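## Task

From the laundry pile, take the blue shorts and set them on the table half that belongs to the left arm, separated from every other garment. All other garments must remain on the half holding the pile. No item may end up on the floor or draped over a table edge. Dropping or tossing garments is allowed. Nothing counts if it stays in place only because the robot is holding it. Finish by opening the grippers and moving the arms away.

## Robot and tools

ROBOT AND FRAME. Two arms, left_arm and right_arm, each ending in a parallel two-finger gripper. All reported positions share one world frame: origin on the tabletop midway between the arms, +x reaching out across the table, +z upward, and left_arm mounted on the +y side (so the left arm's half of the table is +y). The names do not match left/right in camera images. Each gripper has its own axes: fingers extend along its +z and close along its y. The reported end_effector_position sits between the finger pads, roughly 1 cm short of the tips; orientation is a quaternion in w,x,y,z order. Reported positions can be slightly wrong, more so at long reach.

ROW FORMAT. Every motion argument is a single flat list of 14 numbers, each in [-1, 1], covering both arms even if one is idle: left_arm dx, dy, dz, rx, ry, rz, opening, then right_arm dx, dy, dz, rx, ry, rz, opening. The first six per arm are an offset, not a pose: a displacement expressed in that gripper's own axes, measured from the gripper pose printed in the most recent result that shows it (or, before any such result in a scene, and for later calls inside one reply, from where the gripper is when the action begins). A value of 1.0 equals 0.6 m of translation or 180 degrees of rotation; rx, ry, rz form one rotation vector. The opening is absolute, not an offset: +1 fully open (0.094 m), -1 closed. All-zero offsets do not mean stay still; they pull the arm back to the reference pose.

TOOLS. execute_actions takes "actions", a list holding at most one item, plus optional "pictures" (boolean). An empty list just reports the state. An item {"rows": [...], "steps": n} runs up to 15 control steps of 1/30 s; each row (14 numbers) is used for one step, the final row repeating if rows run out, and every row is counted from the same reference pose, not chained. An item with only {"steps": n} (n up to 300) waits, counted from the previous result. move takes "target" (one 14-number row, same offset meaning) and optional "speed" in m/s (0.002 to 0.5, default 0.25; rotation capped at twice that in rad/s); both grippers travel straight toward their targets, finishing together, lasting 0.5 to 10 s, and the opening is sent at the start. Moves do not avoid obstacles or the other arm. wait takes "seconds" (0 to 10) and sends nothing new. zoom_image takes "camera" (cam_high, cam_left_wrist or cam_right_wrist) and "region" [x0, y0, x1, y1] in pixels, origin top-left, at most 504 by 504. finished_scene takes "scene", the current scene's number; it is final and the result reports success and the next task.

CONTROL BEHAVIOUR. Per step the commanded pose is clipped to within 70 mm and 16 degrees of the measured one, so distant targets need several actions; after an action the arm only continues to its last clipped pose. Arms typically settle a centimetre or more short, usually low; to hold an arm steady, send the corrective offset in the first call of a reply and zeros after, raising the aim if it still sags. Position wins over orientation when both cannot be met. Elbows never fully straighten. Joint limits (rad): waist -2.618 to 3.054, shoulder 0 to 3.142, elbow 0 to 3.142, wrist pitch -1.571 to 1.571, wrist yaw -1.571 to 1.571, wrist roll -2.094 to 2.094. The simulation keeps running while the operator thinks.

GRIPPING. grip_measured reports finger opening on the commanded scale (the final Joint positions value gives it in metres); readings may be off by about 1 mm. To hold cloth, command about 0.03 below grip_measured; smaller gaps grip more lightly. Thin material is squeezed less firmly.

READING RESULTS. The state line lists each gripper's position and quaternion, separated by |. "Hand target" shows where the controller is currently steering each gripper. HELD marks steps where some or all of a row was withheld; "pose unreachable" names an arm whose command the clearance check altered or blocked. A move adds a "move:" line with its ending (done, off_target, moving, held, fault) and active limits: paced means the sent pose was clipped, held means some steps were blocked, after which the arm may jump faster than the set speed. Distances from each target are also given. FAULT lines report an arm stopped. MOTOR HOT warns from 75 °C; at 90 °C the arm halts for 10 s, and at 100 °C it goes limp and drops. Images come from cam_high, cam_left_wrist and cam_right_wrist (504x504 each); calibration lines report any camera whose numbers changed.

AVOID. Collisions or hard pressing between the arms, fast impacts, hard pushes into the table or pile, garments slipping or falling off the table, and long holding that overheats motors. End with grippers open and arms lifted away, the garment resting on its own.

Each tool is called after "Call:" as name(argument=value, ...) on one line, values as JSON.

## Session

Call:
execute_actions(actions=[])

Scene clock: 0.00 s of 6000.00 s.
left_arm: end_effector_position=(+0.3861, +0.2844, +0.4023) grip_measured=+1.000 end_effector_quat_wxyz=(+0.702, -0.015, +0.712, +0.008) | right_arm: end_effector_position=(+0.3745, -0.3190, +0.4145) grip_measured=+1.000 end_effector_quat_wxyz=(+0.714, +0.013, +0.699, -0.017)
Joint positions: left_arm=[-0.012  1.048  1.042 -0.009  0.004 -0.011  0.094] | right_arm=[ 0.001  1.055  1.059  0.017  0.    -0.005  0.094]
Joint velocities: left_arm=[-0.002  0.002 -0.007 -0.066 -0.066 -0.022  0.   ] | right_arm=[-0.012  0.022  0.007 -0.022 -0.007 -0.022  0.   ]
Motor temperatures (°C, as the motors report them): left_arm=[25 28 28 29 27 26] | right_arm=[26 31 27 28 25 28]
Hand target (left_arm): +0.383, +0.284, +0.415; +0.714, -0.016, +0.700, +0.007
Hand target (right_arm): +0.372, -0.319, +0.421; +0.719, +0.013, +0.695, -0.018

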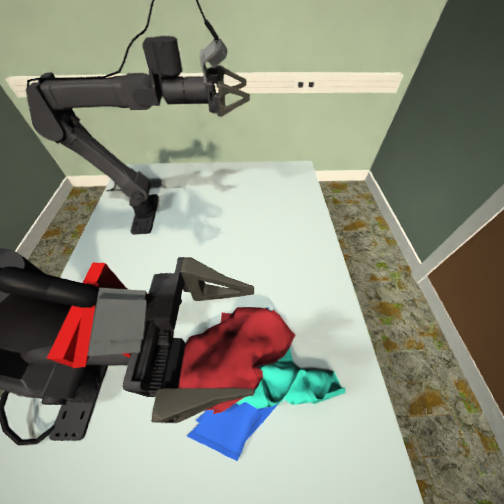

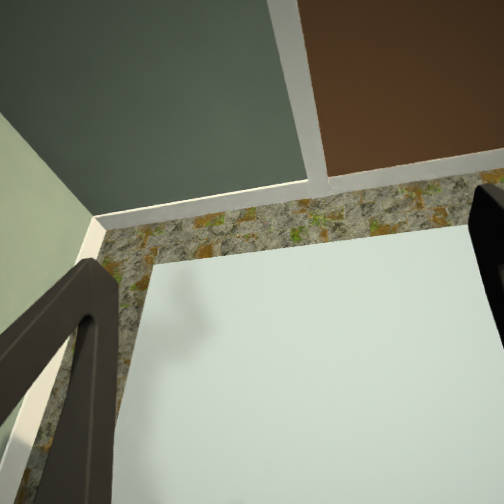

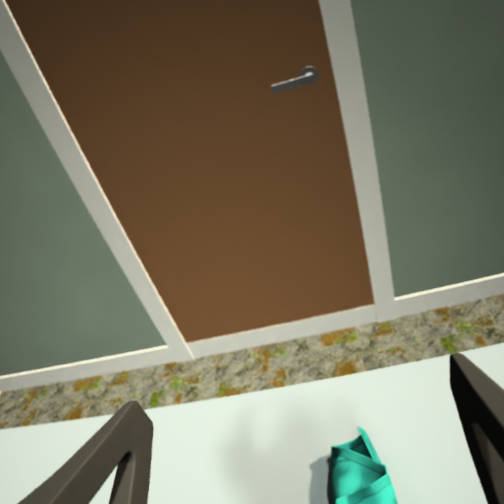

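Call:
zoom_image(camera="cam_high", region=[150, 290, 370, 480])

Region (150, 290, 370, 480) of cam_high's 504x504 image, scaled by 2.291, with more detail than that image has; it fills the top 435 rows of this view, and the rest is white.

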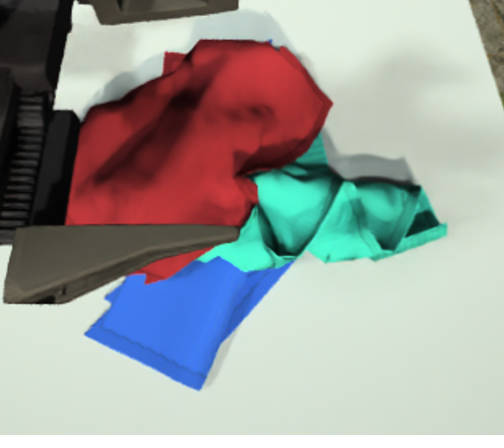

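Call:
move(target=[0,0,0,0,0,0,1, 0.275,-0.1667,-0.0583,0,0.5,0,1], speed=0.3)

Scene clock: 13.30 s of 6000.00 s.
left_arm: end_effector_position=(+0.3861, +0.2844, +0.4023) grip_measured=+1.000 end_effector_quat_wxyz=(+0.702, -0.015, +0.712, +0.008) | right_arm: end_effector_position=(+0.3437, -0.4152, +0.2492) grip_measured=+1.000 end_effector_quat_wxyz=(+0.124, +0.019, +0.992, -0.031)
Joint positions: left_arm=[-0.012  1.048  1.042 -0.009  0.004 -0.011  0.094] | right_arm=[-0.273  1.806  2.036 -1.544 -0.014 -0.277  0.094]
Joint velocities: left_arm=[ 0.007 -0.002 -0.017 -0.022 -0.022 -0.022  0.   ] | right_arm=[ 0.022 -0.002 -0.012  0.066  0.037  0.037  0.   ]
Motor temperatures (°C, as the motors report them): left_arm=[25 28 29 32 27 26] | right_arm=[26 31 28 31 25 28]
Hand target (left_arm): +0.386, +0.284, +0.402; +0.702, -0.015, +0.712, +0.008
Hand target (right_arm): +0.340, -0.419, +0.243; +0.110, +0.020, +0.993, -0.033
Off the commanded pose (left_arm): 0.000 m, 0 deg.
Off the commanded pose (right_arm): 0.006 m, 13 deg.
joint sent to its limit (right arm) — the command would take joint 4 (wrist pitch) past its lower limit, so that joint was sent only as far as its limit.
After step 90, 7.20 s passed at rest.
move: off_target (right_arm)
camera_calibration (this result's frames):
cam_right_wrist: T_world_to_cam=[[-0.302162, -0.950012, -0.0785875, -0.266033], [-0.911893, 0.264045, 0.314217, 0.394901], [-0.277759, 0.166608, -0.946093, 0.515301], [0, 0, 0, 1]] pos_world=[0.422852, -0.442859, 0.342531]

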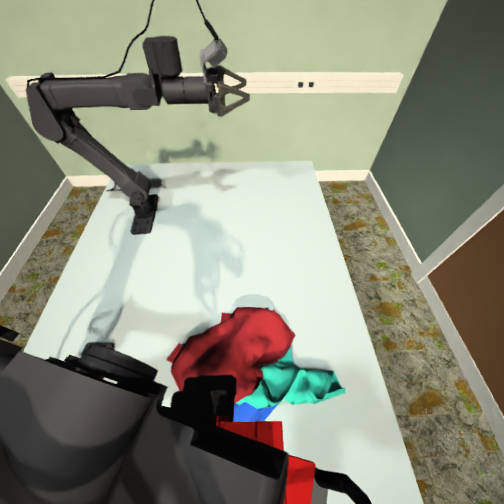

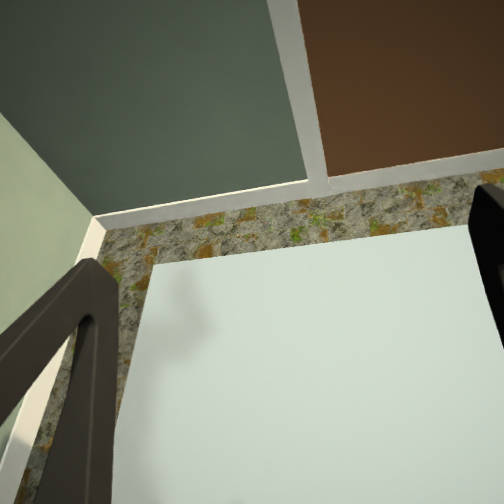

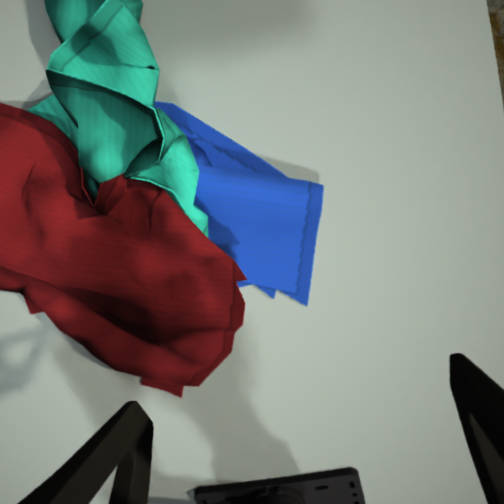

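Call:
move(target=[0,0,0,0,0,0,1, 0.0951,0.008,0.2318,0,0.078,0.122,0.5], speed=0.25)

Scene clock: 91.27 s of 6000.00 s.
left_arm: end_effector_position=(+0.3861, +0.2844, +0.4023) grip_measured=+1.000 end_effector_quat_wxyz=(+0.702, -0.015, +0.712, +0.008) | right_arm: end_effector_position=(+0.3196, -0.4113, +0.1014) grip_measured=+0.502 end_effector_quat_wxyz=(+0.003, +0.202, +0.979, +0.002)
Joint positions: left_arm=[-0.012  1.048  1.042 -0.009  0.004 -0.011  0.094] | right_arm=[-0.279  1.85   1.521 -1.236 -0.005  0.083  0.071]
Joint velocities: left_arm=[-0.002 -0.007 -0.002 -0.022 -0.037 -0.007  0.   ] | right_arm=[-0.002 -0.017 -0.017  0.022  0.007 -0.007 -0.001]
Motor temperatures (°C, as the motors report them): left_arm=[25 28 30 35 27 26] | right_arm=[26 33 28 28 25 28]
Hand target (left_arm): +0.386, +0.284, +0.402; +0.702, -0.015, +0.712, +0.008
Hand target (right_arm): +0.320, -0.417, +0.100; +0.006, +0.210, +0.978, -0.003
Off the commanded pose (left_arm): 0.000 m, 0 deg.
Off the commanded pose (right_arm): 0.007 m, 1 deg.
After step 90, 73.47 s passed at rest.
move: done
camera_calibration (this result's frames):
cam_right_wrist: T_world_to_cam=[[-0.638211, -0.766643, -0.0703185, -0.0992518], [-0.6695, 0.507598, 0.542323, 0.417849], [-0.380074, 0.393195, -0.837222, 0.482963], [0, 0, 0, 1]] pos_world=[0.399968, -0.478089, 0.170759]

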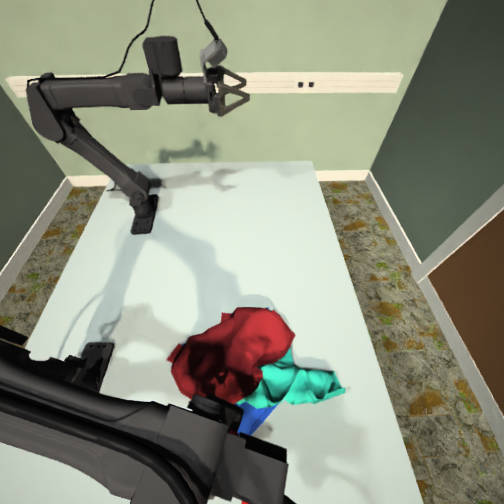

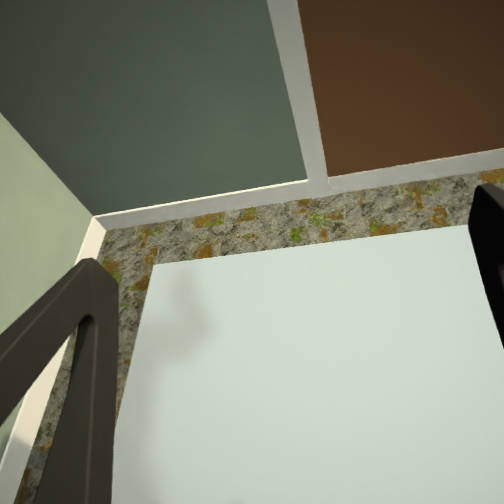

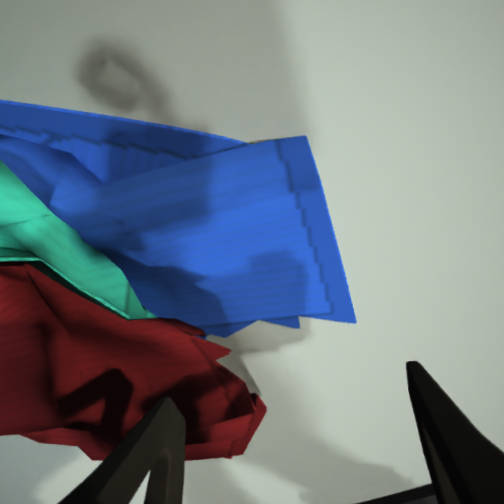

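Call:
execute_actions(actions=[])

Scene clock: 108.37 s of 6000.00 s.
left_arm: end_effector_position=(+0.3861, +0.2844, +0.4023) grip_measured=+1.000 end_effector_quat_wxyz=(+0.702, -0.015, +0.712, +0.008) | right_arm: end_effector_position=(+0.3200, -0.4114, +0.1014) grip_measured=+0.502 end_effector_quat_wxyz=(+0.004, +0.203, +0.979, +0.002)
Joint positions: left_arm=[-0.012  1.048  1.042 -0.009  0.004 -0.011  0.094] | right_arm=[-0.279  1.85   1.521 -1.234 -0.005  0.085  0.071]
Joint velocities: left_arm=[-0.012 -0.007 -0.007 -0.037 -0.022 -0.037  0.   ] | right_arm=[-0.002  0.002  0.012 -0.051 -0.022  0.037 -0.   ]
Motor temperatures (°C, as the motors report them): left_arm=[25 28 30 35 27 26] | right_arm=[26 33 28 28 25 28]
Hand target (left_arm): +0.386, +0.284, +0.402; +0.702, -0.015, +0.712, +0.008
Hand target (right_arm): +0.320, -0.417, +0.100; +0.007, +0.210, +0.978, -0.003
Off the commanded pose (left_arm): 0.000 m, 0 deg.
Off the commanded pose (right_arm): 0.007 m, 1 deg.
Steps of this call (steps 1 to 90: nothing new was sent; then 14.10 s passed at rest). Readings (end_effector_position):
1: left_arm (+0.3861, +0.2844, +0.4023) | right_arm (+0.3198, -0.4113, +0.1014)
2: left_arm (+0.3861, +0.2844, +0.4023) | right_arm (+0.3198, -0.4113, +0.1014)
4: left_arm (+0.3861, +0.2844, +0.4023) | right_arm (+0.3199, -0.4114, +0.1014)
8: left_arm (+0.3861, +0.2844, +0.4023) | right_arm (+0.3199, -0.4114, +0.1014)
90: the state above
camera_calibration (this result's frames):
cam_right_wrist: T_world_to_cam=[[-0.639545, -0.765466, -0.0710174, -0.0980983], [-0.669507, 0.509196, 0.540814, 0.419038], [-0.377814, 0.393422, -0.838139, 0.482658], [0, 0, 0, 1]] pos_world=[0.400165, -0.478351, 0.170946]

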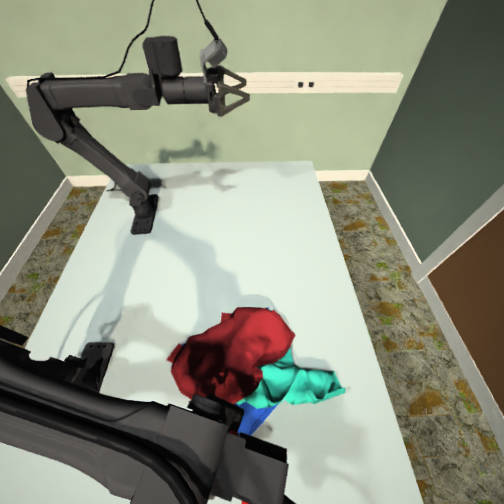

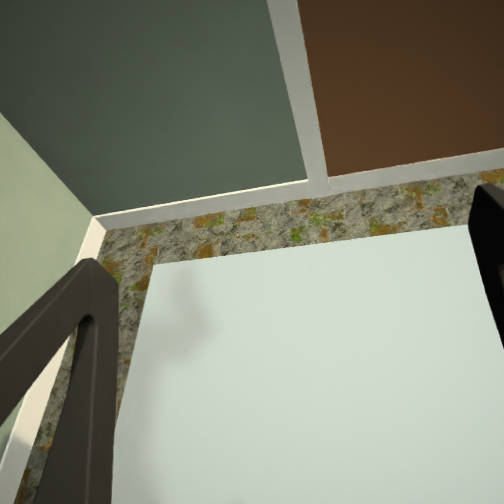

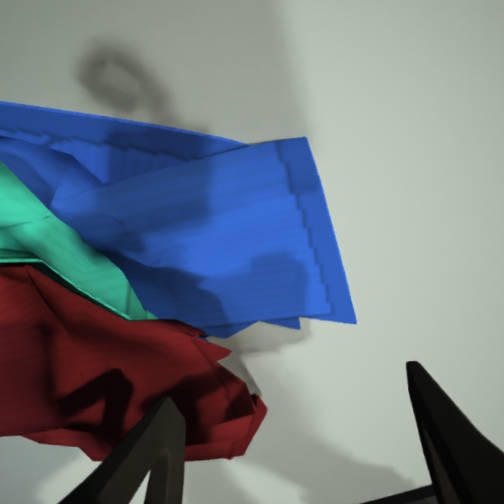

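Call:
move(target=[0,0,0,0,0,0,1, 0,-0.017,0.158,0,0,0,0.5], speed=0.1)

Scene clock: 132.10 s of 6000.00 s.
left_arm: end_effector_position=(+0.3861, +0.2844, +0.4023) grip_measured=+1.000 end_effector_quat_wxyz=(+0.702, -0.015, +0.712, +0.008) | right_arm: end_effector_position=(+0.3146, -0.4162, +0.0127) grip_measured=+0.502 end_effector_quat_wxyz=(+0.001, +0.200, +0.980, +0.003)
Joint positions: left_arm=[-0.012  1.048  1.042 -0.009  0.004 -0.011  0.094] | right_arm=[-0.297  1.928  1.259 -0.9   -0.006  0.061  0.071]
Joint velocities: left_arm=[-0.002  0.002  0.002 -0.037  0.007 -0.022  0.   ] | right_arm=[ 0.002 -0.017 -0.017  0.095 -0.022 -0.022 -0.   ]
Motor temperatures (°C, as the motors report them): left_arm=[25 28 30 36 27 26] | right_arm=[26 33 28 27 25 28]
Hand target (left_arm): +0.386, +0.284, +0.402; +0.702, -0.015, +0.712, +0.008
Hand target (right_arm): +0.315, -0.420, +0.006; +0.003, +0.203, +0.979, +0.002
Off the commanded pose (left_arm): 0.000 m, 0 deg.
Off the commanded pose (right_arm): 0.008 m, 0 deg.
After step 90, 19.30 s passed at rest.
move: done
camera_calibration (this result's frames):
cam_right_wrist: T_world_to_cam=[[-0.636046, -0.768476, -0.0699252, -0.113918], [-0.669658, 0.50468, 0.544845, 0.463935], [-0.383411, 0.393372, -0.835616, 0.409759], [0, 0, 0, 1]] pos_world=[0.395327, -0.48287, 0.0816629]

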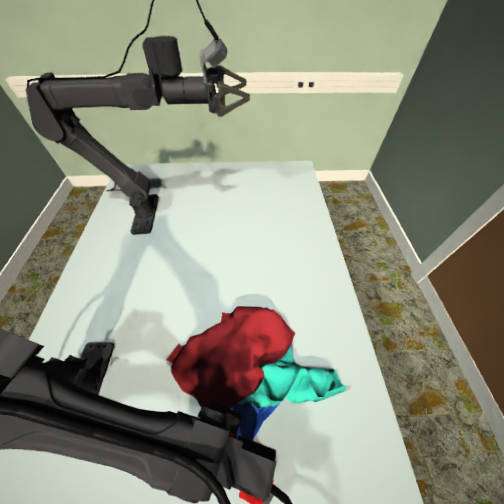

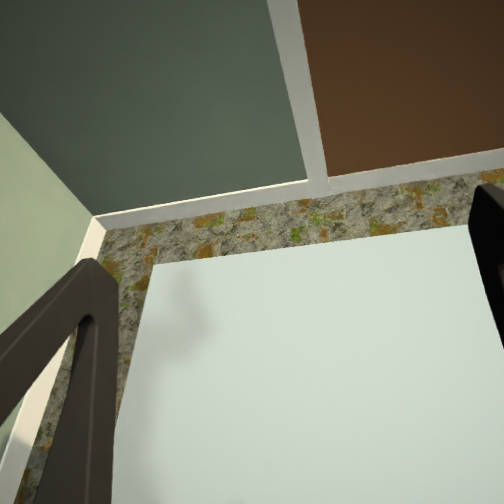

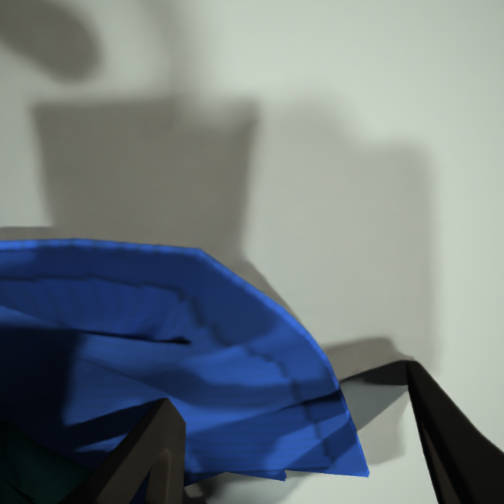

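Fingers straddle the hem. Closing gradually.

Call:
execute_actions(actions=[{"rows": [[0,0,0,0,0,0,1, 0,0,0.012,0,0,0,0.4],[0,0,0,0,0,0,1, 0,0,0.012,0,0,0,0.3],[0,0,0,0,0,0,1, 0,0,0.012,0,0,0,0.2],[0,0,0,0,0,0,1, 0,0,0.012,0,0,0,0.1],[0,0,0,0,0,0,1, 0,0,0.012,0,0,0,0.0],[0,0,0,0,0,0,1, 0,0,0.012,0,0,0,-0.1],[0,0,0,0,0,0,1, 0,0,0.012,0,0,0,-0.2],[0,0,0,0,0,0,1, 0,0,0.012,0,0,0,-0.3],[0,0,0,0,0,0,1, 0,0,0.012,0,0,0,-0.4],[0,0,0,0,0,0,1, 0,0,0.012,0,0,0,-0.5],[0,0,0,0,0,0,1, 0,0,0.012,0,0,0,-0.6],[0,0,0,0,0,0,1, 0,0,0.012,0,0,0,-0.7],[0,0,0,0,0,0,1, 0,0,0.012,0,0,0,-0.8],[0,0,0,0,0,0,1, 0,0,0.012,0,0,0,-0.9],[0,0,0,0,0,0,1, 0,0,0.012,0,0,0,-1]], "steps": 15}])

Call:
execute_actions(actions=[{"rows": [[0,0,0,0,0,0,1, 0,0,0,0,0,0,-1]], "steps": 15}])

Scene clock: 140.37 s of 6000.00 s.
left_arm: end_effector_position=(+0.3861, +0.2844, +0.4023) grip_measured=+1.000 end_effector_quat_wxyz=(+0.702, -0.015, +0.712, +0.008) | right_arm: end_effector_position=(+0.3178, -0.4164, +0.0127) grip_measured=-0.942 end_effector_quat_wxyz=(+0.008, +0.200, +0.980, +0.004)
Joint positions: left_arm=[-0.012  1.048  1.042 -0.009  0.004 -0.011  0.094] | right_arm=[-0.297  1.928  1.259 -0.887 -0.011  0.06   0.003]
Joint velocities: left_arm=[-0.017 -0.017 -0.002 -0.066 -0.066 -0.022  0.   ] | right_arm=[-0.007 -0.012 -0.002  0.022 -0.007  0.037 -0.103]
Motor temperatures (°C, as the motors report them): left_arm=[25 28 30 36 27 26] | right_arm=[26 33 28 27 25 28]
Hand target (left_arm): +0.386, +0.284, +0.402; +0.702, -0.015, +0.712, +0.008
Hand target (right_arm): +0.314, -0.416, +0.006; +0.001, +0.200, +0.980, +0.003
Off the commanded pose (left_arm): 0.000 m, 0 deg.
Off the commanded pose (right_arm): 0.008 m, 1 deg.
Steps of this call (steps 1 to 90: nothing new was sent; then 4.77 s passed at rest; steps 91 to 105: all 15 steps of this action). Readings (end_effector_position):
91: left_arm (+0.3861, +0.2844, +0.4023) | right_arm (+0.3150, -0.4162, +0.0127)
92: left_arm (+0.3861, +0.2844, +0.4023) | right_arm (+0.3154, -0.4161, +0.0127)
94: left_arm (+0.3861, +0.2844, +0.4023) | right_arm (+0.3161, -0.4162, +0.0127)
98: left_arm (+0.3861, +0.2844, +0.4023) | right_arm (+0.3171, -0.4163, +0.0127)
105: the state above
camera_calibration (this result's frames):
cam_right_wrist: T_world_to_cam=[[-0.634421, -0.768954, -0.0788592, -0.11262], [-0.677373, 0.503899, 0.535958, 0.46844], [-0.372391, 0.393441, -0.840553, 0.407703], [0, 0, 0, 1]] pos_world=[0.397685, -0.483053, 0.0827505]

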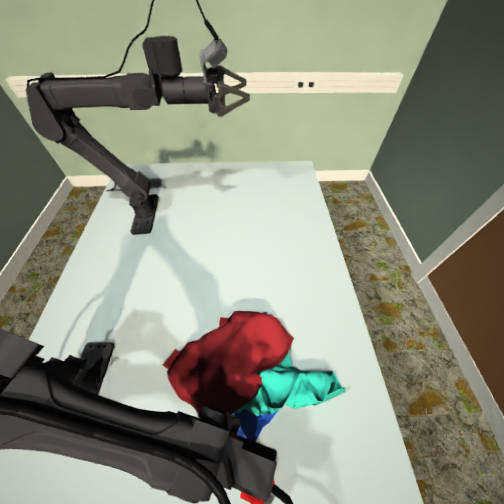

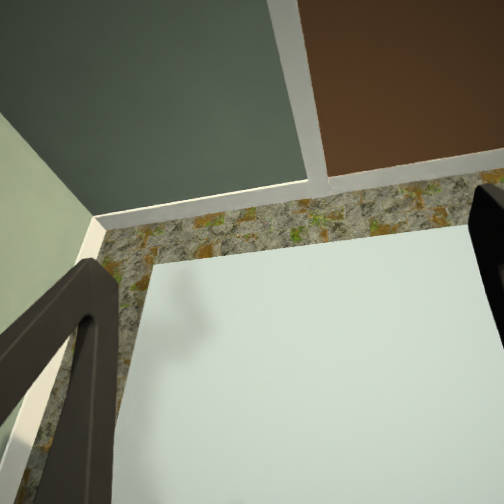

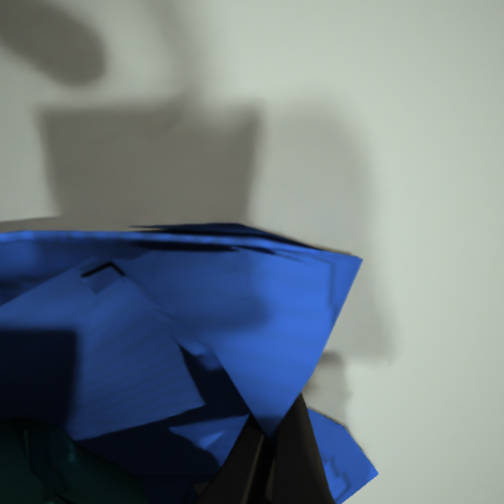

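Scene clock: 140.87 s of 6000.00 s.
left_arm: end_effector_position=(+0.3861, +0.2844, +0.4023) grip_measured=+1.000 end_effector_quat_wxyz=(+0.702, -0.015, +0.712, +0.008) | right_arm: end_effector_position=(+0.3178, -0.4164, +0.0127) grip_measured=-0.981 end_effector_quat_wxyz=(+0.008, +0.200, +0.980, +0.004)
Joint positions: left_arm=[-0.012  1.048  1.042 -0.009  0.004 -0.011  0.094] | right_arm=[-0.297  1.928  1.259 -0.887 -0.011  0.06   0.001]
Joint velocities: left_arm=[-0.012 -0.007 -0.007 -0.007 -0.007 -0.007  0.   ] | right_arm=[-0.002  0.017 -0.017 -0.051  0.051  0.081 -0.001]
Motor temperatures (°C, as the motors report them): left_arm=[25 28 30 36 27 26] | right_arm=[26 33 28 27 25 28]
Hand target (left_arm): +0.386, +0.284, +0.402; +0.702, -0.015, +0.712, +0.008
Hand target (right_arm): +0.318, -0.416, +0.013; +0.008, +0.200, +0.980, +0.004
Off the commanded pose (left_arm): 0.000 m, 0 deg.
Off the commanded pose (right_arm): 0.000 m, 0 deg.
Steps of this call (steps 1 to 15: all 15 steps of this action). Readings (end_effector_position):
1: left_arm (+0.3861, +0.2844, +0.4023) | right_arm (+0.3178, -0.4164, +0.0127)
2: left_arm (+0.3861, +0.2844, +0.4023) | right_arm (+0.3178, -0.4164, +0.0127)
4: left_arm (+0.3861, +0.2844, +0.4023) | right_arm (+0.3178, -0.4164, +0.0127)
8: left_arm (+0.3861, +0.2844, +0.4023) | right_arm (+0.3178, -0.4164, +0.0127)
15: the state above
camera_calibration (this result's frames):
cam_right_wrist: T_world_to_cam=[[-0.634421, -0.768954, -0.0788592, -0.11262], [-0.677373, 0.503899, 0.535958, 0.46844], [-0.372391, 0.393441, -0.840553, 0.407703], [0, 0, 0, 1]] pos_world=[0.397685, -0.483053, 0.0827505]

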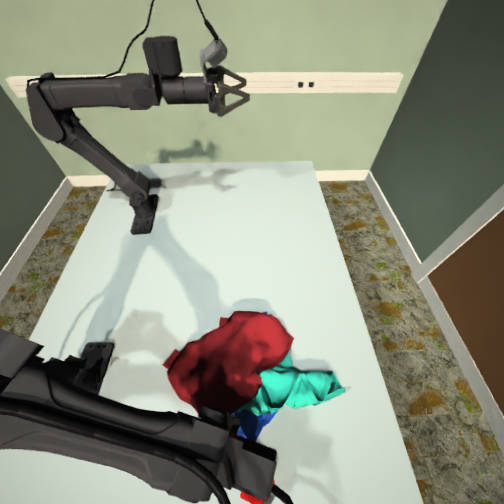

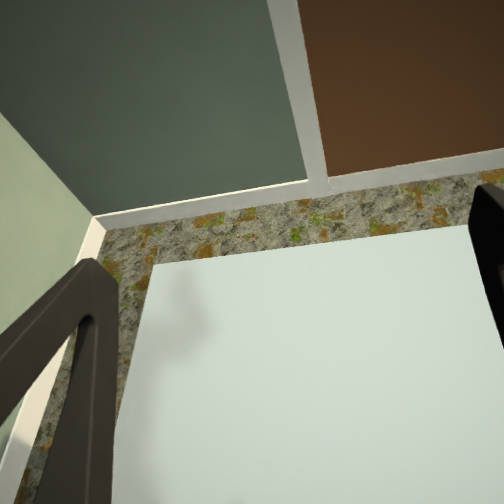

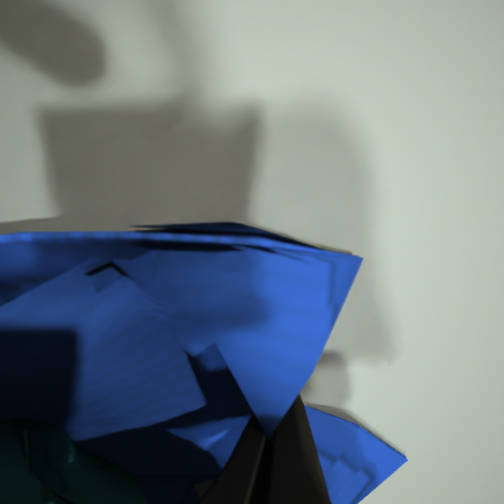

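Call:
move(target=[0,0,0,0,0,0,1, 0,0,-0.17,0,0,0,-1], speed=0.05)

Scene clock: 148.67 s of 6000.00 s.
left_arm: end_effector_position=(+0.3861, +0.2844, +0.4023) grip_measured=+1.000 end_effector_quat_wxyz=(+0.702, -0.015, +0.712, +0.008) | right_arm: end_effector_position=(+0.3138, -0.4150, +0.1000) grip_measured=-0.981 end_effector_quat_wxyz=(-0.012, +0.200, +0.980, +0.007)
Joint positions: left_arm=[-0.012  1.048  1.042 -0.009  0.004 -0.011  0.094] | right_arm=[-0.297  1.863  1.532 -1.264 -0.011  0.06   0.001]
Joint velocities: left_arm=[ 0.012 -0.007 -0.012  0.022  0.007 -0.022  0.   ] | right_arm=[-0.017  0.007  0.007 -0.066 -0.022 -0.081 -0.001]
Motor temperatures (°C, as the motors report them): left_arm=[25 28 30 36 27 26] | right_arm=[26 34 28 27 25 28]
Hand target (left_arm): +0.386, +0.284, +0.402; +0.702, -0.015, +0.712, +0.008
Hand target (right_arm): +0.318, -0.418, +0.115; +0.008, +0.200, +0.980, +0.004
Off the commanded pose (left_arm): 0.000 m, 0 deg.
Off the commanded pose (right_arm): 0.015 m, 2 deg.
After step 90, 2.30 s passed at rest.
move: off_target (right_arm)
camera_calibration (this result's frames):
cam_right_wrist: T_world_to_cam=[[-0.637116, -0.767996, -0.0653136, -0.107278], [-0.656747, 0.49656, 0.567549, 0.405575], [-0.403443, 0.404489, -0.820745, 0.4914], [0, 0, 0, 1]] pos_world=[0.396264, -0.482547, 0.166124]

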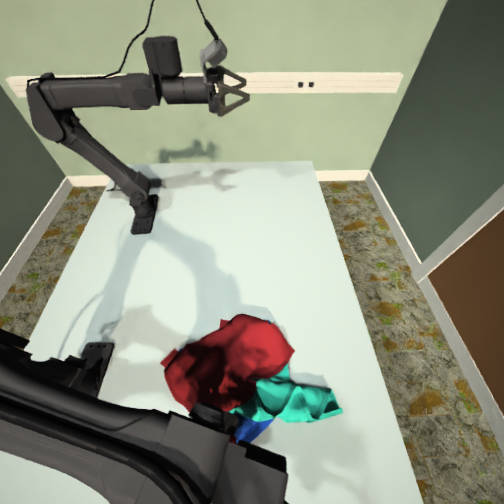

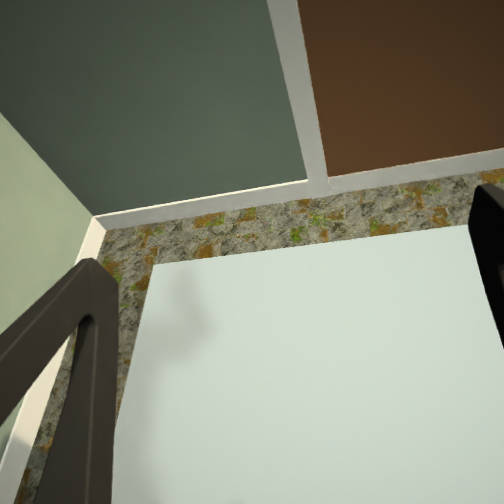

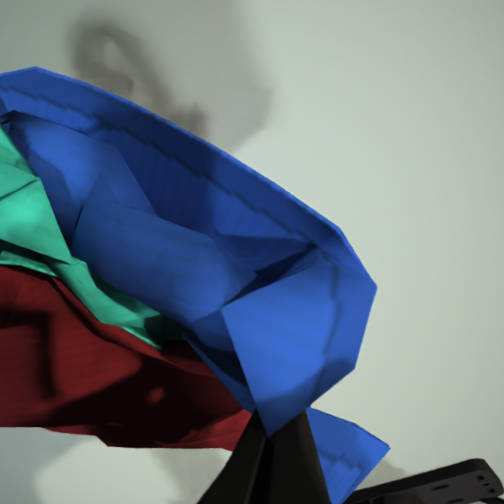

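Call:
move(target=[0,0,0,0,0,0,1, 0,0,-0.3,0,-0.1,0,-1], speed=0.06)

Scene clock: 155.53 s of 6000.00 s.
left_arm: end_effector_position=(+0.3861, +0.2844, +0.4023) grip_measured=+1.000 end_effector_quat_wxyz=(+0.702, -0.015, +0.712, +0.008) | right_arm: end_effector_position=(+0.3226, -0.4198, +0.2664) grip_measured=-0.981 end_effector_quat_wxyz=(+0.147, +0.197, +0.969, -0.020)
Joint positions: left_arm=[-0.012  1.048  1.042 -0.009  0.004 -0.011  0.094] | right_arm=[-0.297  1.716  1.99  -1.546 -0.001  0.06   0.001]
Joint velocities: left_arm=[-0.007 -0.017 -0.012 -0.007 -0.007 -0.022  0.   ] | right_arm=[ 0.012  0.002  0.002 -0.066  0.037 -0.022  0.   ]
Motor temperatures (°C, as the motors report them): left_arm=[25 28 30 36 27 26] | right_arm=[26 34 28 27 25 28]
Hand target (left_arm): +0.386, +0.284, +0.402; +0.702, -0.015, +0.712, +0.008
Hand target (right_arm): +0.320, -0.419, +0.281; +0.167, +0.198, +0.966, -0.028
Off the commanded pose (left_arm): 0.000 m, 0 deg.
Off the commanded pose (right_arm): 0.015 m, 1 deg.
joint sent to its limit (right arm) — the command would take joint 4 (wrist pitch) past its lower limit, so that joint was sent only as far as its limit.
After step 90, 0.53 s passed at rest.
move: off_target (right_arm)
camera_calibration (this result's frames):
cam_right_wrist: T_world_to_cam=[[-0.603336, -0.780691, -0.162812, -0.084807], [-0.786141, 0.547909, 0.28597, 0.45757], [-0.134047, 0.300529, -0.944306, 0.53587], [0, 0, 0, 1]] pos_world=[0.380379, -0.477959, 0.361366]

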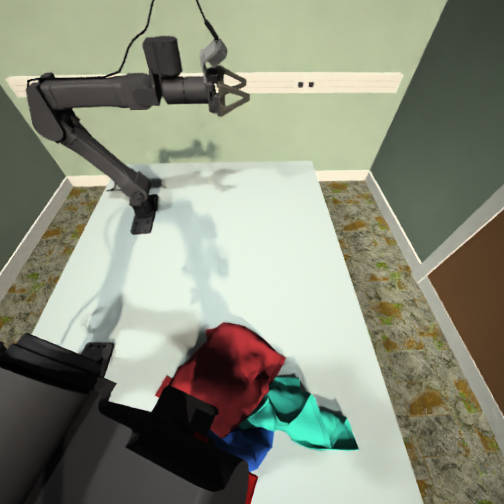

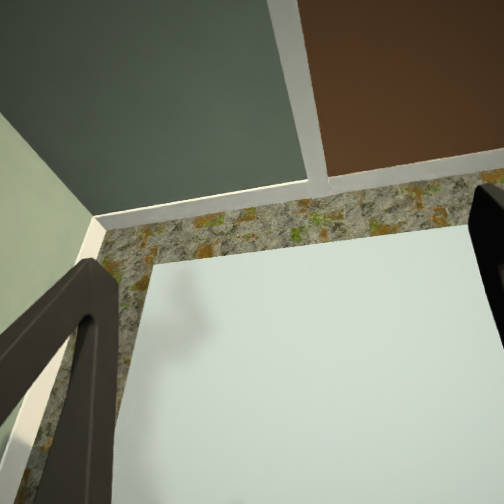

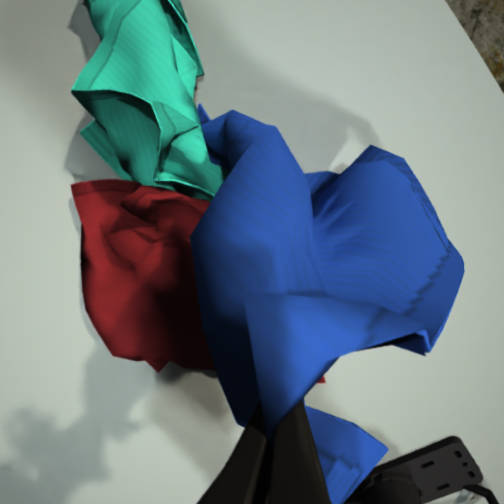

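Call:
move(target=[0,0.25,-0.33,0,0,0,1, -0.088,0.006,-0.287,0,-0.15,0,-1], speed=0.08)

Scene clock: 172.70 s of 6000.00 s.
left_arm: end_effector_position=(+0.1835, +0.4281, +0.3996) grip_measured=+1.000 end_effector_quat_wxyz=(+0.706, -0.032, +0.707, -0.005) | right_arm: end_effector_position=(+0.3247, -0.4221, +0.4427) grip_measured=-0.981 end_effector_quat_wxyz=(+0.413, +0.183, +0.889, -0.070)
Joint positions: left_arm=[ 1.508  0.844  0.961 -0.173  1.518  0.003  0.094] | right_arm=[-0.285  1.671  2.513 -1.549  0.031  0.062  0.001]
Joint velocities: left_arm=[ 0.002 -0.007 -0.012 -0.051 -0.007  0.007  0.   ] | right_arm=[ 0.007 -0.002  0.017 -0.051 -0.022  0.066 -0.   ]
Motor temperatures (°C, as the motors report them): left_arm=[25 28 30 36 27 26] | right_arm=[26 34 29 27 25 28]
Hand target (left_arm): +0.182, +0.427, +0.405; +0.707, -0.020, +0.707, +0.003
Hand target (right_arm): +0.324, -0.420, +0.448; +0.420, +0.182, +0.886, -0.073
Off the commanded pose (left_arm): 0.004 m, 3 deg.
Off the commanded pose (right_arm): 0.005 m, 5 deg.
joint sent to its limit (right arm) — the command would take joint 4 (wrist pitch) past its lower limit, so that joint was sent only as far as its limit.
move: off_target (left_arm, right_arm)
camera_calibration (this result's frames):
cam_left_wrist: T_world_to_cam=[[0.0320464, -0.977046, -0.210604, 0.495996], [-0.793809, 0.103156, -0.599355, 0.34396], [0.607323, 0.186387, -0.772282, 0.207433], [0, 0, 0, 1]] pos_world=[0.131165, 0.410467, 0.47081]
cam_right_wrist: T_world_to_cam=[[-0.489221, -0.824774, -0.283568, -0.0587835], [-0.789267, 0.557015, -0.25844, 0.65592], [0.371106, 0.0973765, -0.923471, 0.444251], [0, 0, 0, 1]] pos_world=[0.324074, -0.4571, 0.5631]

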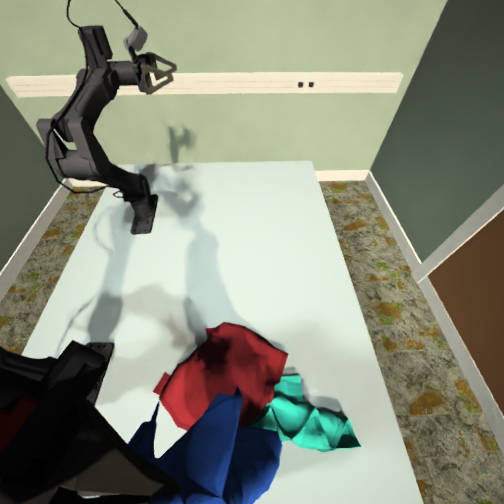

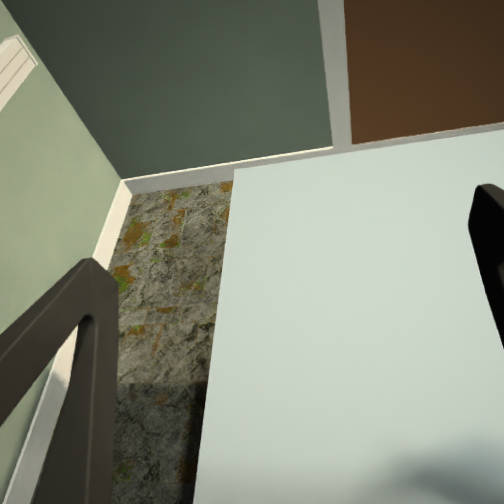

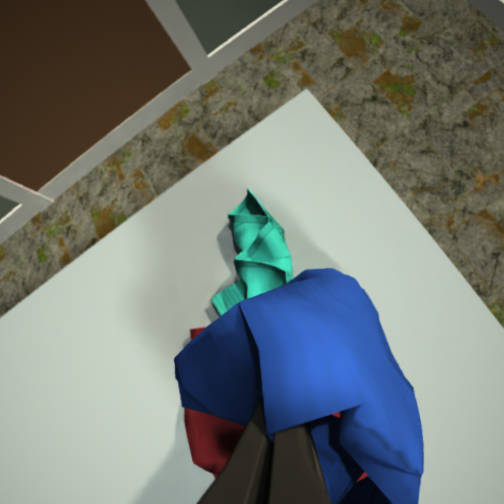

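Call:
move(target=[0,0,0,0,0,0,1, 0.08,0.497,-0.073,-0.19,0.007,-0.162,-1], speed=0.1)

Scene clock: 190.03 s of 6000.00 s.
left_arm: end_effector_position=(+0.1835, +0.4276, +0.3998) grip_measured=+1.000 end_effector_quat_wxyz=(+0.706, -0.031, +0.707, -0.005) | right_arm: end_effector_position=(+0.3784, -0.1249, +0.4369) grip_measured=-0.981 end_effector_quat_wxyz=(+0.426, -0.157, +0.885, +0.101)
Joint positions: left_arm=[ 1.508  0.844  0.961 -0.17   1.521  0.003  0.094] | right_arm=[ 0.485  1.966  2.852 -1.549  0.025  0.077  0.001]
Joint velocities: left_arm=[ 0.002 -0.002 -0.007 -0.037  0.007 -0.007  0.   ] | right_arm=[ 0.002 -0.002 -0.017 -0.007 -0.066 -0.007 -0.001]
Motor temperatures (°C, as the motors report them): left_arm=[25 28 30 35 27 26] | right_arm=[26 32 28 30 25 28]
Hand target (left_arm): +0.184, +0.428, +0.400; +0.706, -0.032, +0.707, -0.005
Hand target (right_arm): +0.379, -0.119, +0.444; +0.439, -0.165, +0.877, +0.108
Off the commanded pose (left_arm): 0.001 m, 0 deg.
Off the commanded pose (right_arm): 0.007 m, 3 deg.
elbow stopped short (right arm): the move would have taken joint 3 (elbow) straighter than the controller allows; a more bent joint 3 avoids this.
move: off_target (right_arm)
camera_calibration (this result's frames):
cam_left_wrist: T_world_to_cam=[[0.029479, -0.976644, -0.212833, 0.496776], [-0.793424, 0.106642, -0.599255, 0.342545], [0.607956, 0.186532, -0.771749, 0.207277], [0, 0, 0, 1]] pos_world=[0.131124, 0.409979, 0.470968]
cam_right_wrist: T_world_to_cam=[[0.228303, -0.924199, -0.306159, -0.0631169], [-0.945866, -0.13604, -0.294671, 0.519815], [0.230685, 0.35686, -0.905227, 0.4676], [0, 0, 0, 1]] pos_world=[0.398217, -0.154484, 0.557134]

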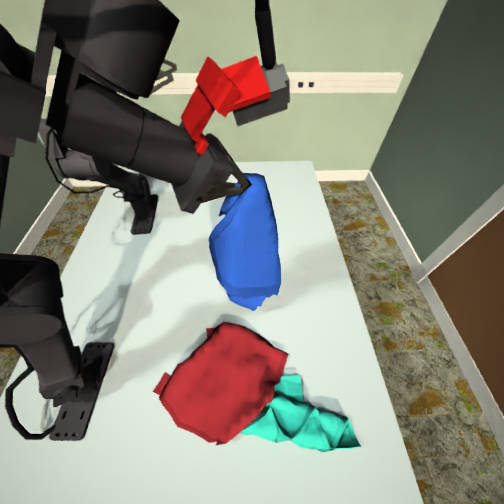

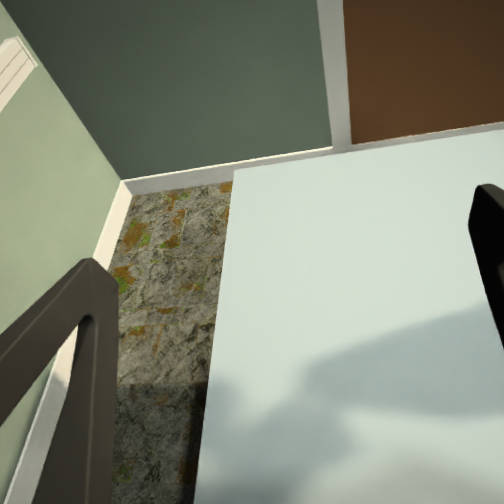

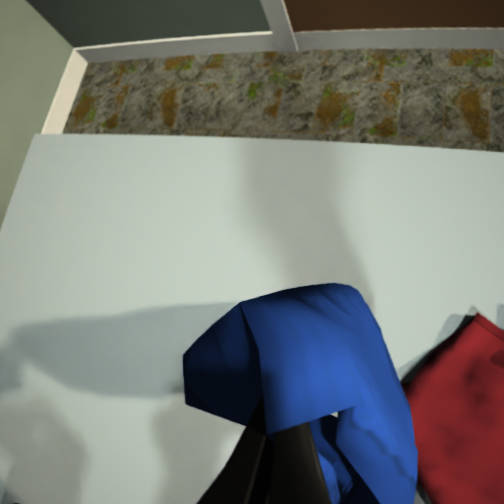

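Call:
move(target=[0,0,0,0,0,0,1, -0.087,0.429,0.242,-0.096,-0.125,-0.075,-1], speed=0.1)

Scene clock: 204.37 s of 6000.00 s.
left_arm: end_effector_position=(+0.1835, +0.4276, +0.3998) grip_measured=+1.000 end_effector_quat_wxyz=(+0.706, -0.031, +0.707, -0.005) | right_arm: end_effector_position=(+0.4203, +0.1668, +0.3927) grip_measured=-0.981 end_effector_quat_wxyz=(+0.565, -0.292, +0.742, +0.212)
Joint positions: left_arm=[ 1.508  0.844  0.961 -0.17   1.521  0.003  0.094] | right_arm=[ 0.909  2.251  2.582 -0.608  0.126  0.02   0.001]
Joint velocities: left_arm=[ 0.002  0.007  0.007 -0.022 -0.037  0.022  0.   ] | right_arm=[ 0.002 -0.007  0.002 -0.051  0.007  0.022 -0.001]
Motor temperatures (°C, as the motors report them): left_arm=[25 28 30 34 27 26] | right_arm=[26 33 28 31 25 28]
Hand target (left_arm): +0.184, +0.428, +0.400; +0.706, -0.031, +0.707, -0.005
Hand target (right_arm): +0.418, +0.170, +0.398; +0.571, -0.295, +0.736, +0.213
Off the commanded pose (left_arm): 0.000 m, 0 deg.
Off the commanded pose (right_arm): 0.008 m, 1 deg.
move: done
camera_calibration (this result's frames):
cam_left_wrist: T_world_to_cam=[[0.029479, -0.976644, -0.212833, 0.496776], [-0.793424, 0.106642, -0.599255, 0.342545], [0.607956, 0.186532, -0.771749, 0.207277], [0, 0, 0, 1]] pos_world=[0.131124, 0.409979, 0.470968]
cam_right_wrist: T_world_to_cam=[[0.635892, -0.720837, -0.275745, -0.0338144], [-0.682171, -0.357865, -0.637633, 0.646926], [0.36095, 0.593571, -0.719298, 0.146662], [0, 0, 0, 1]] pos_world=[0.409879, 0.120083, 0.50867]

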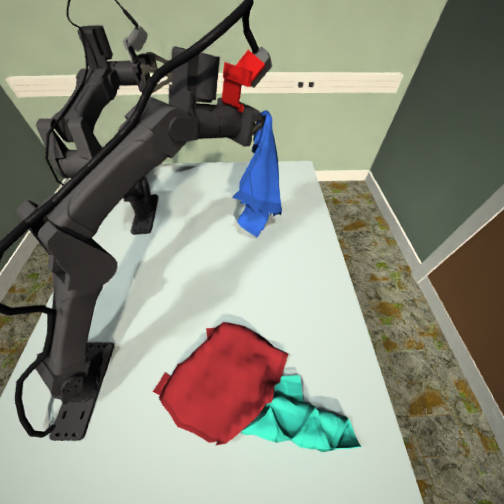

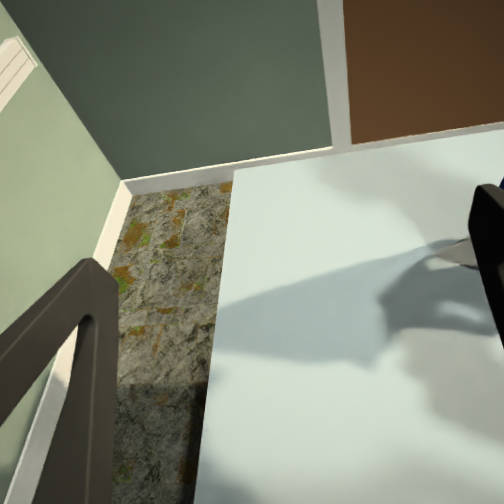

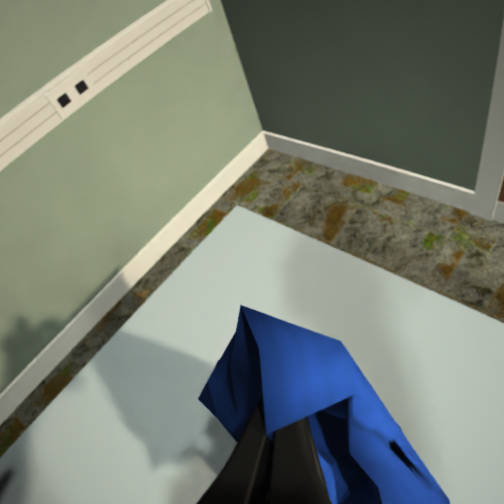

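Call:
move(target=[0,0,0,0,0,0,1, 0.16,0.064,0.104,0,0,0,-1], speed=0.08)

Scene clock: 215.93 s of 6000.00 s.
left_arm: end_effector_position=(+0.1835, +0.4276, +0.3998) grip_measured=+1.000 end_effector_quat_wxyz=(+0.706, -0.031, +0.707, -0.005) | right_arm: end_effector_position=(+0.4208, +0.2118, +0.2869) grip_measured=-0.981 end_effector_quat_wxyz=(+0.563, -0.295, +0.742, +0.213)
Joint positions: left_arm=[ 1.508  0.844  0.961 -0.17   1.521  0.003  0.094] | right_arm=[ 0.966  2.237  2.113 -0.159  0.175  0.034  0.001]
Joint velocities: left_arm=[ 0.012  0.007 -0.007 -0.022 -0.051 -0.007  0.   ] | right_arm=[ 0.012  0.012  0.007 -0.007 -0.051  0.051 -0.   ]
Motor temperatures (°C, as the motors report them): left_arm=[25 28 30 33 27 26] | right_arm=[26 35 29 33 25 28]
Hand target (left_arm): +0.184, +0.428, +0.400; +0.706, -0.031, +0.707, -0.005
Hand target (right_arm): +0.419, +0.216, +0.282; +0.565, -0.292, +0.742, +0.212
Off the commanded pose (left_arm): 0.000 m, 0 deg.
Off the commanded pose (right_arm): 0.006 m, 0 deg.
move: done
camera_calibration (this result's frames):
cam_left_wrist: T_world_to_cam=[[0.029479, -0.976644, -0.212833, 0.496776], [-0.793424, 0.106642, -0.599255, 0.342545], [0.607956, 0.186532, -0.771749, 0.207277], [0, 0, 0, 1]] pos_world=[0.131124, 0.409979, 0.470968]
cam_right_wrist: T_world_to_cam=[[0.638677, -0.718671, -0.274962, -0.0326859], [-0.681677, -0.362685, -0.635434, 0.59607], [0.356943, 0.593272, -0.72154, 0.0460027], [0, 0, 0, 1]] pos_world=[0.410782, 0.165403, 0.402969]

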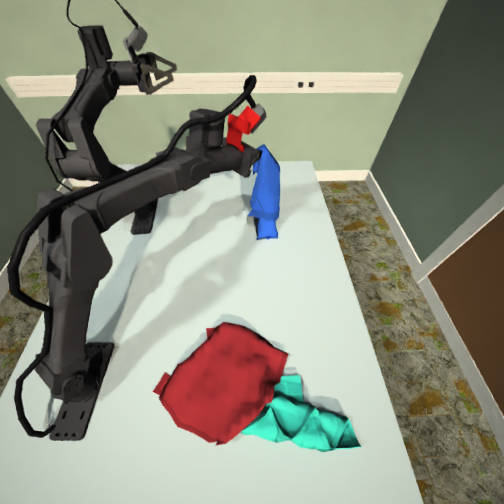

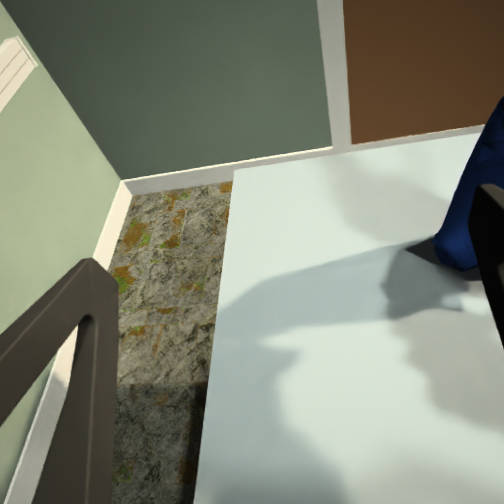

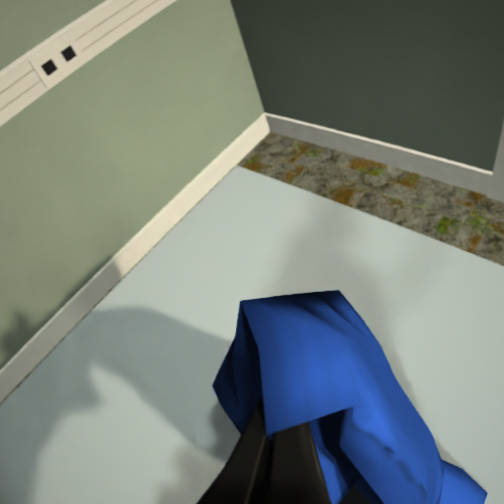

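Call:
move(target=[0,0,0,0,0,0,1, 0.138,0.027,0.062,0,0,0,-1], speed=0.08)

Scene clock: 223.60 s of 6000.00 s.
left_arm: end_effector_position=(+0.1835, +0.4276, +0.3998) grip_measured=+1.000 end_effector_quat_wxyz=(+0.706, -0.031, +0.707, -0.005) | right_arm: end_effector_position=(+0.4224, +0.2274, +0.2000) grip_measured=-0.981 end_effector_quat_wxyz=(+0.563, -0.296, +0.742, +0.213)
Joint positions: left_arm=[ 1.508  0.844  0.961 -0.17   1.521  0.003  0.094] | right_arm=[0.98  2.315 1.9   0.13  0.187 0.036 0.001]
Joint velocities: left_arm=[ 0.007  0.002 -0.007  0.007 -0.037 -0.022  0.   ] | right_arm=[ 0.007  0.012 -0.022  0.095  0.037 -0.022 -0.   ]
Motor temperatures (°C, as the motors report them): left_arm=[25 28 30 33 27 26] | right_arm=[26 36 29 34 25 28]
Hand target (left_arm): +0.184, +0.428, +0.400; +0.706, -0.031, +0.707, -0.005
Hand target (right_arm): +0.419, +0.230, +0.197; +0.563, -0.294, +0.742, +0.213
Off the commanded pose (left_arm): 0.000 m, 0 deg.
Off the commanded pose (right_arm): 0.006 m, 0 deg.
move: done
camera_calibration (this result's frames):
cam_left_wrist: T_world_to_cam=[[0.029479, -0.976644, -0.212833, 0.496776], [-0.793424, 0.106642, -0.599255, 0.342545], [0.607956, 0.186532, -0.771749, 0.207277], [0, 0, 0, 1]] pos_world=[0.131124, 0.409979, 0.470968]
cam_right_wrist: T_world_to_cam=[[0.640938, -0.717168, -0.273622, -0.0479552], [-0.680673, -0.366256, -0.634461, 0.547808], [0.354799, 0.592897, -0.722904, -0.0252496], [0, 0, 0, 1]] pos_world=[0.412573, 0.181217, 0.316188]

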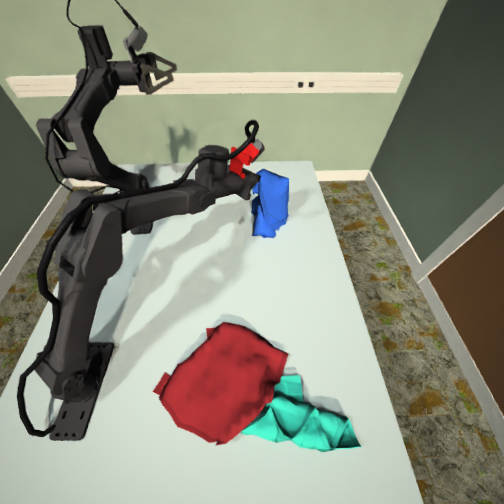

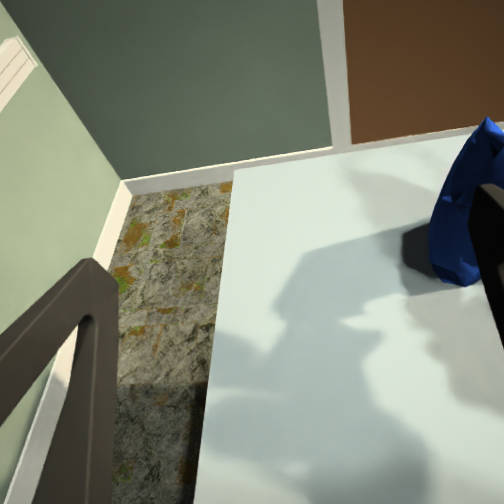

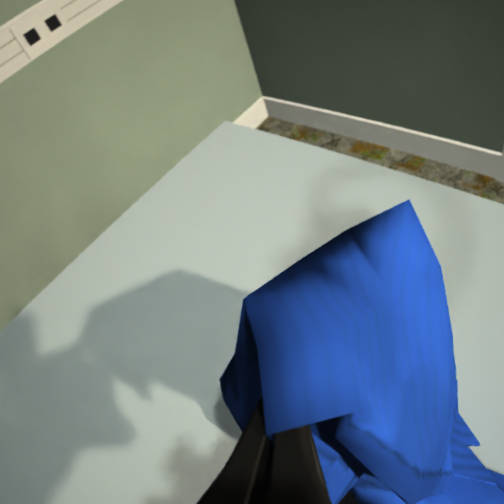

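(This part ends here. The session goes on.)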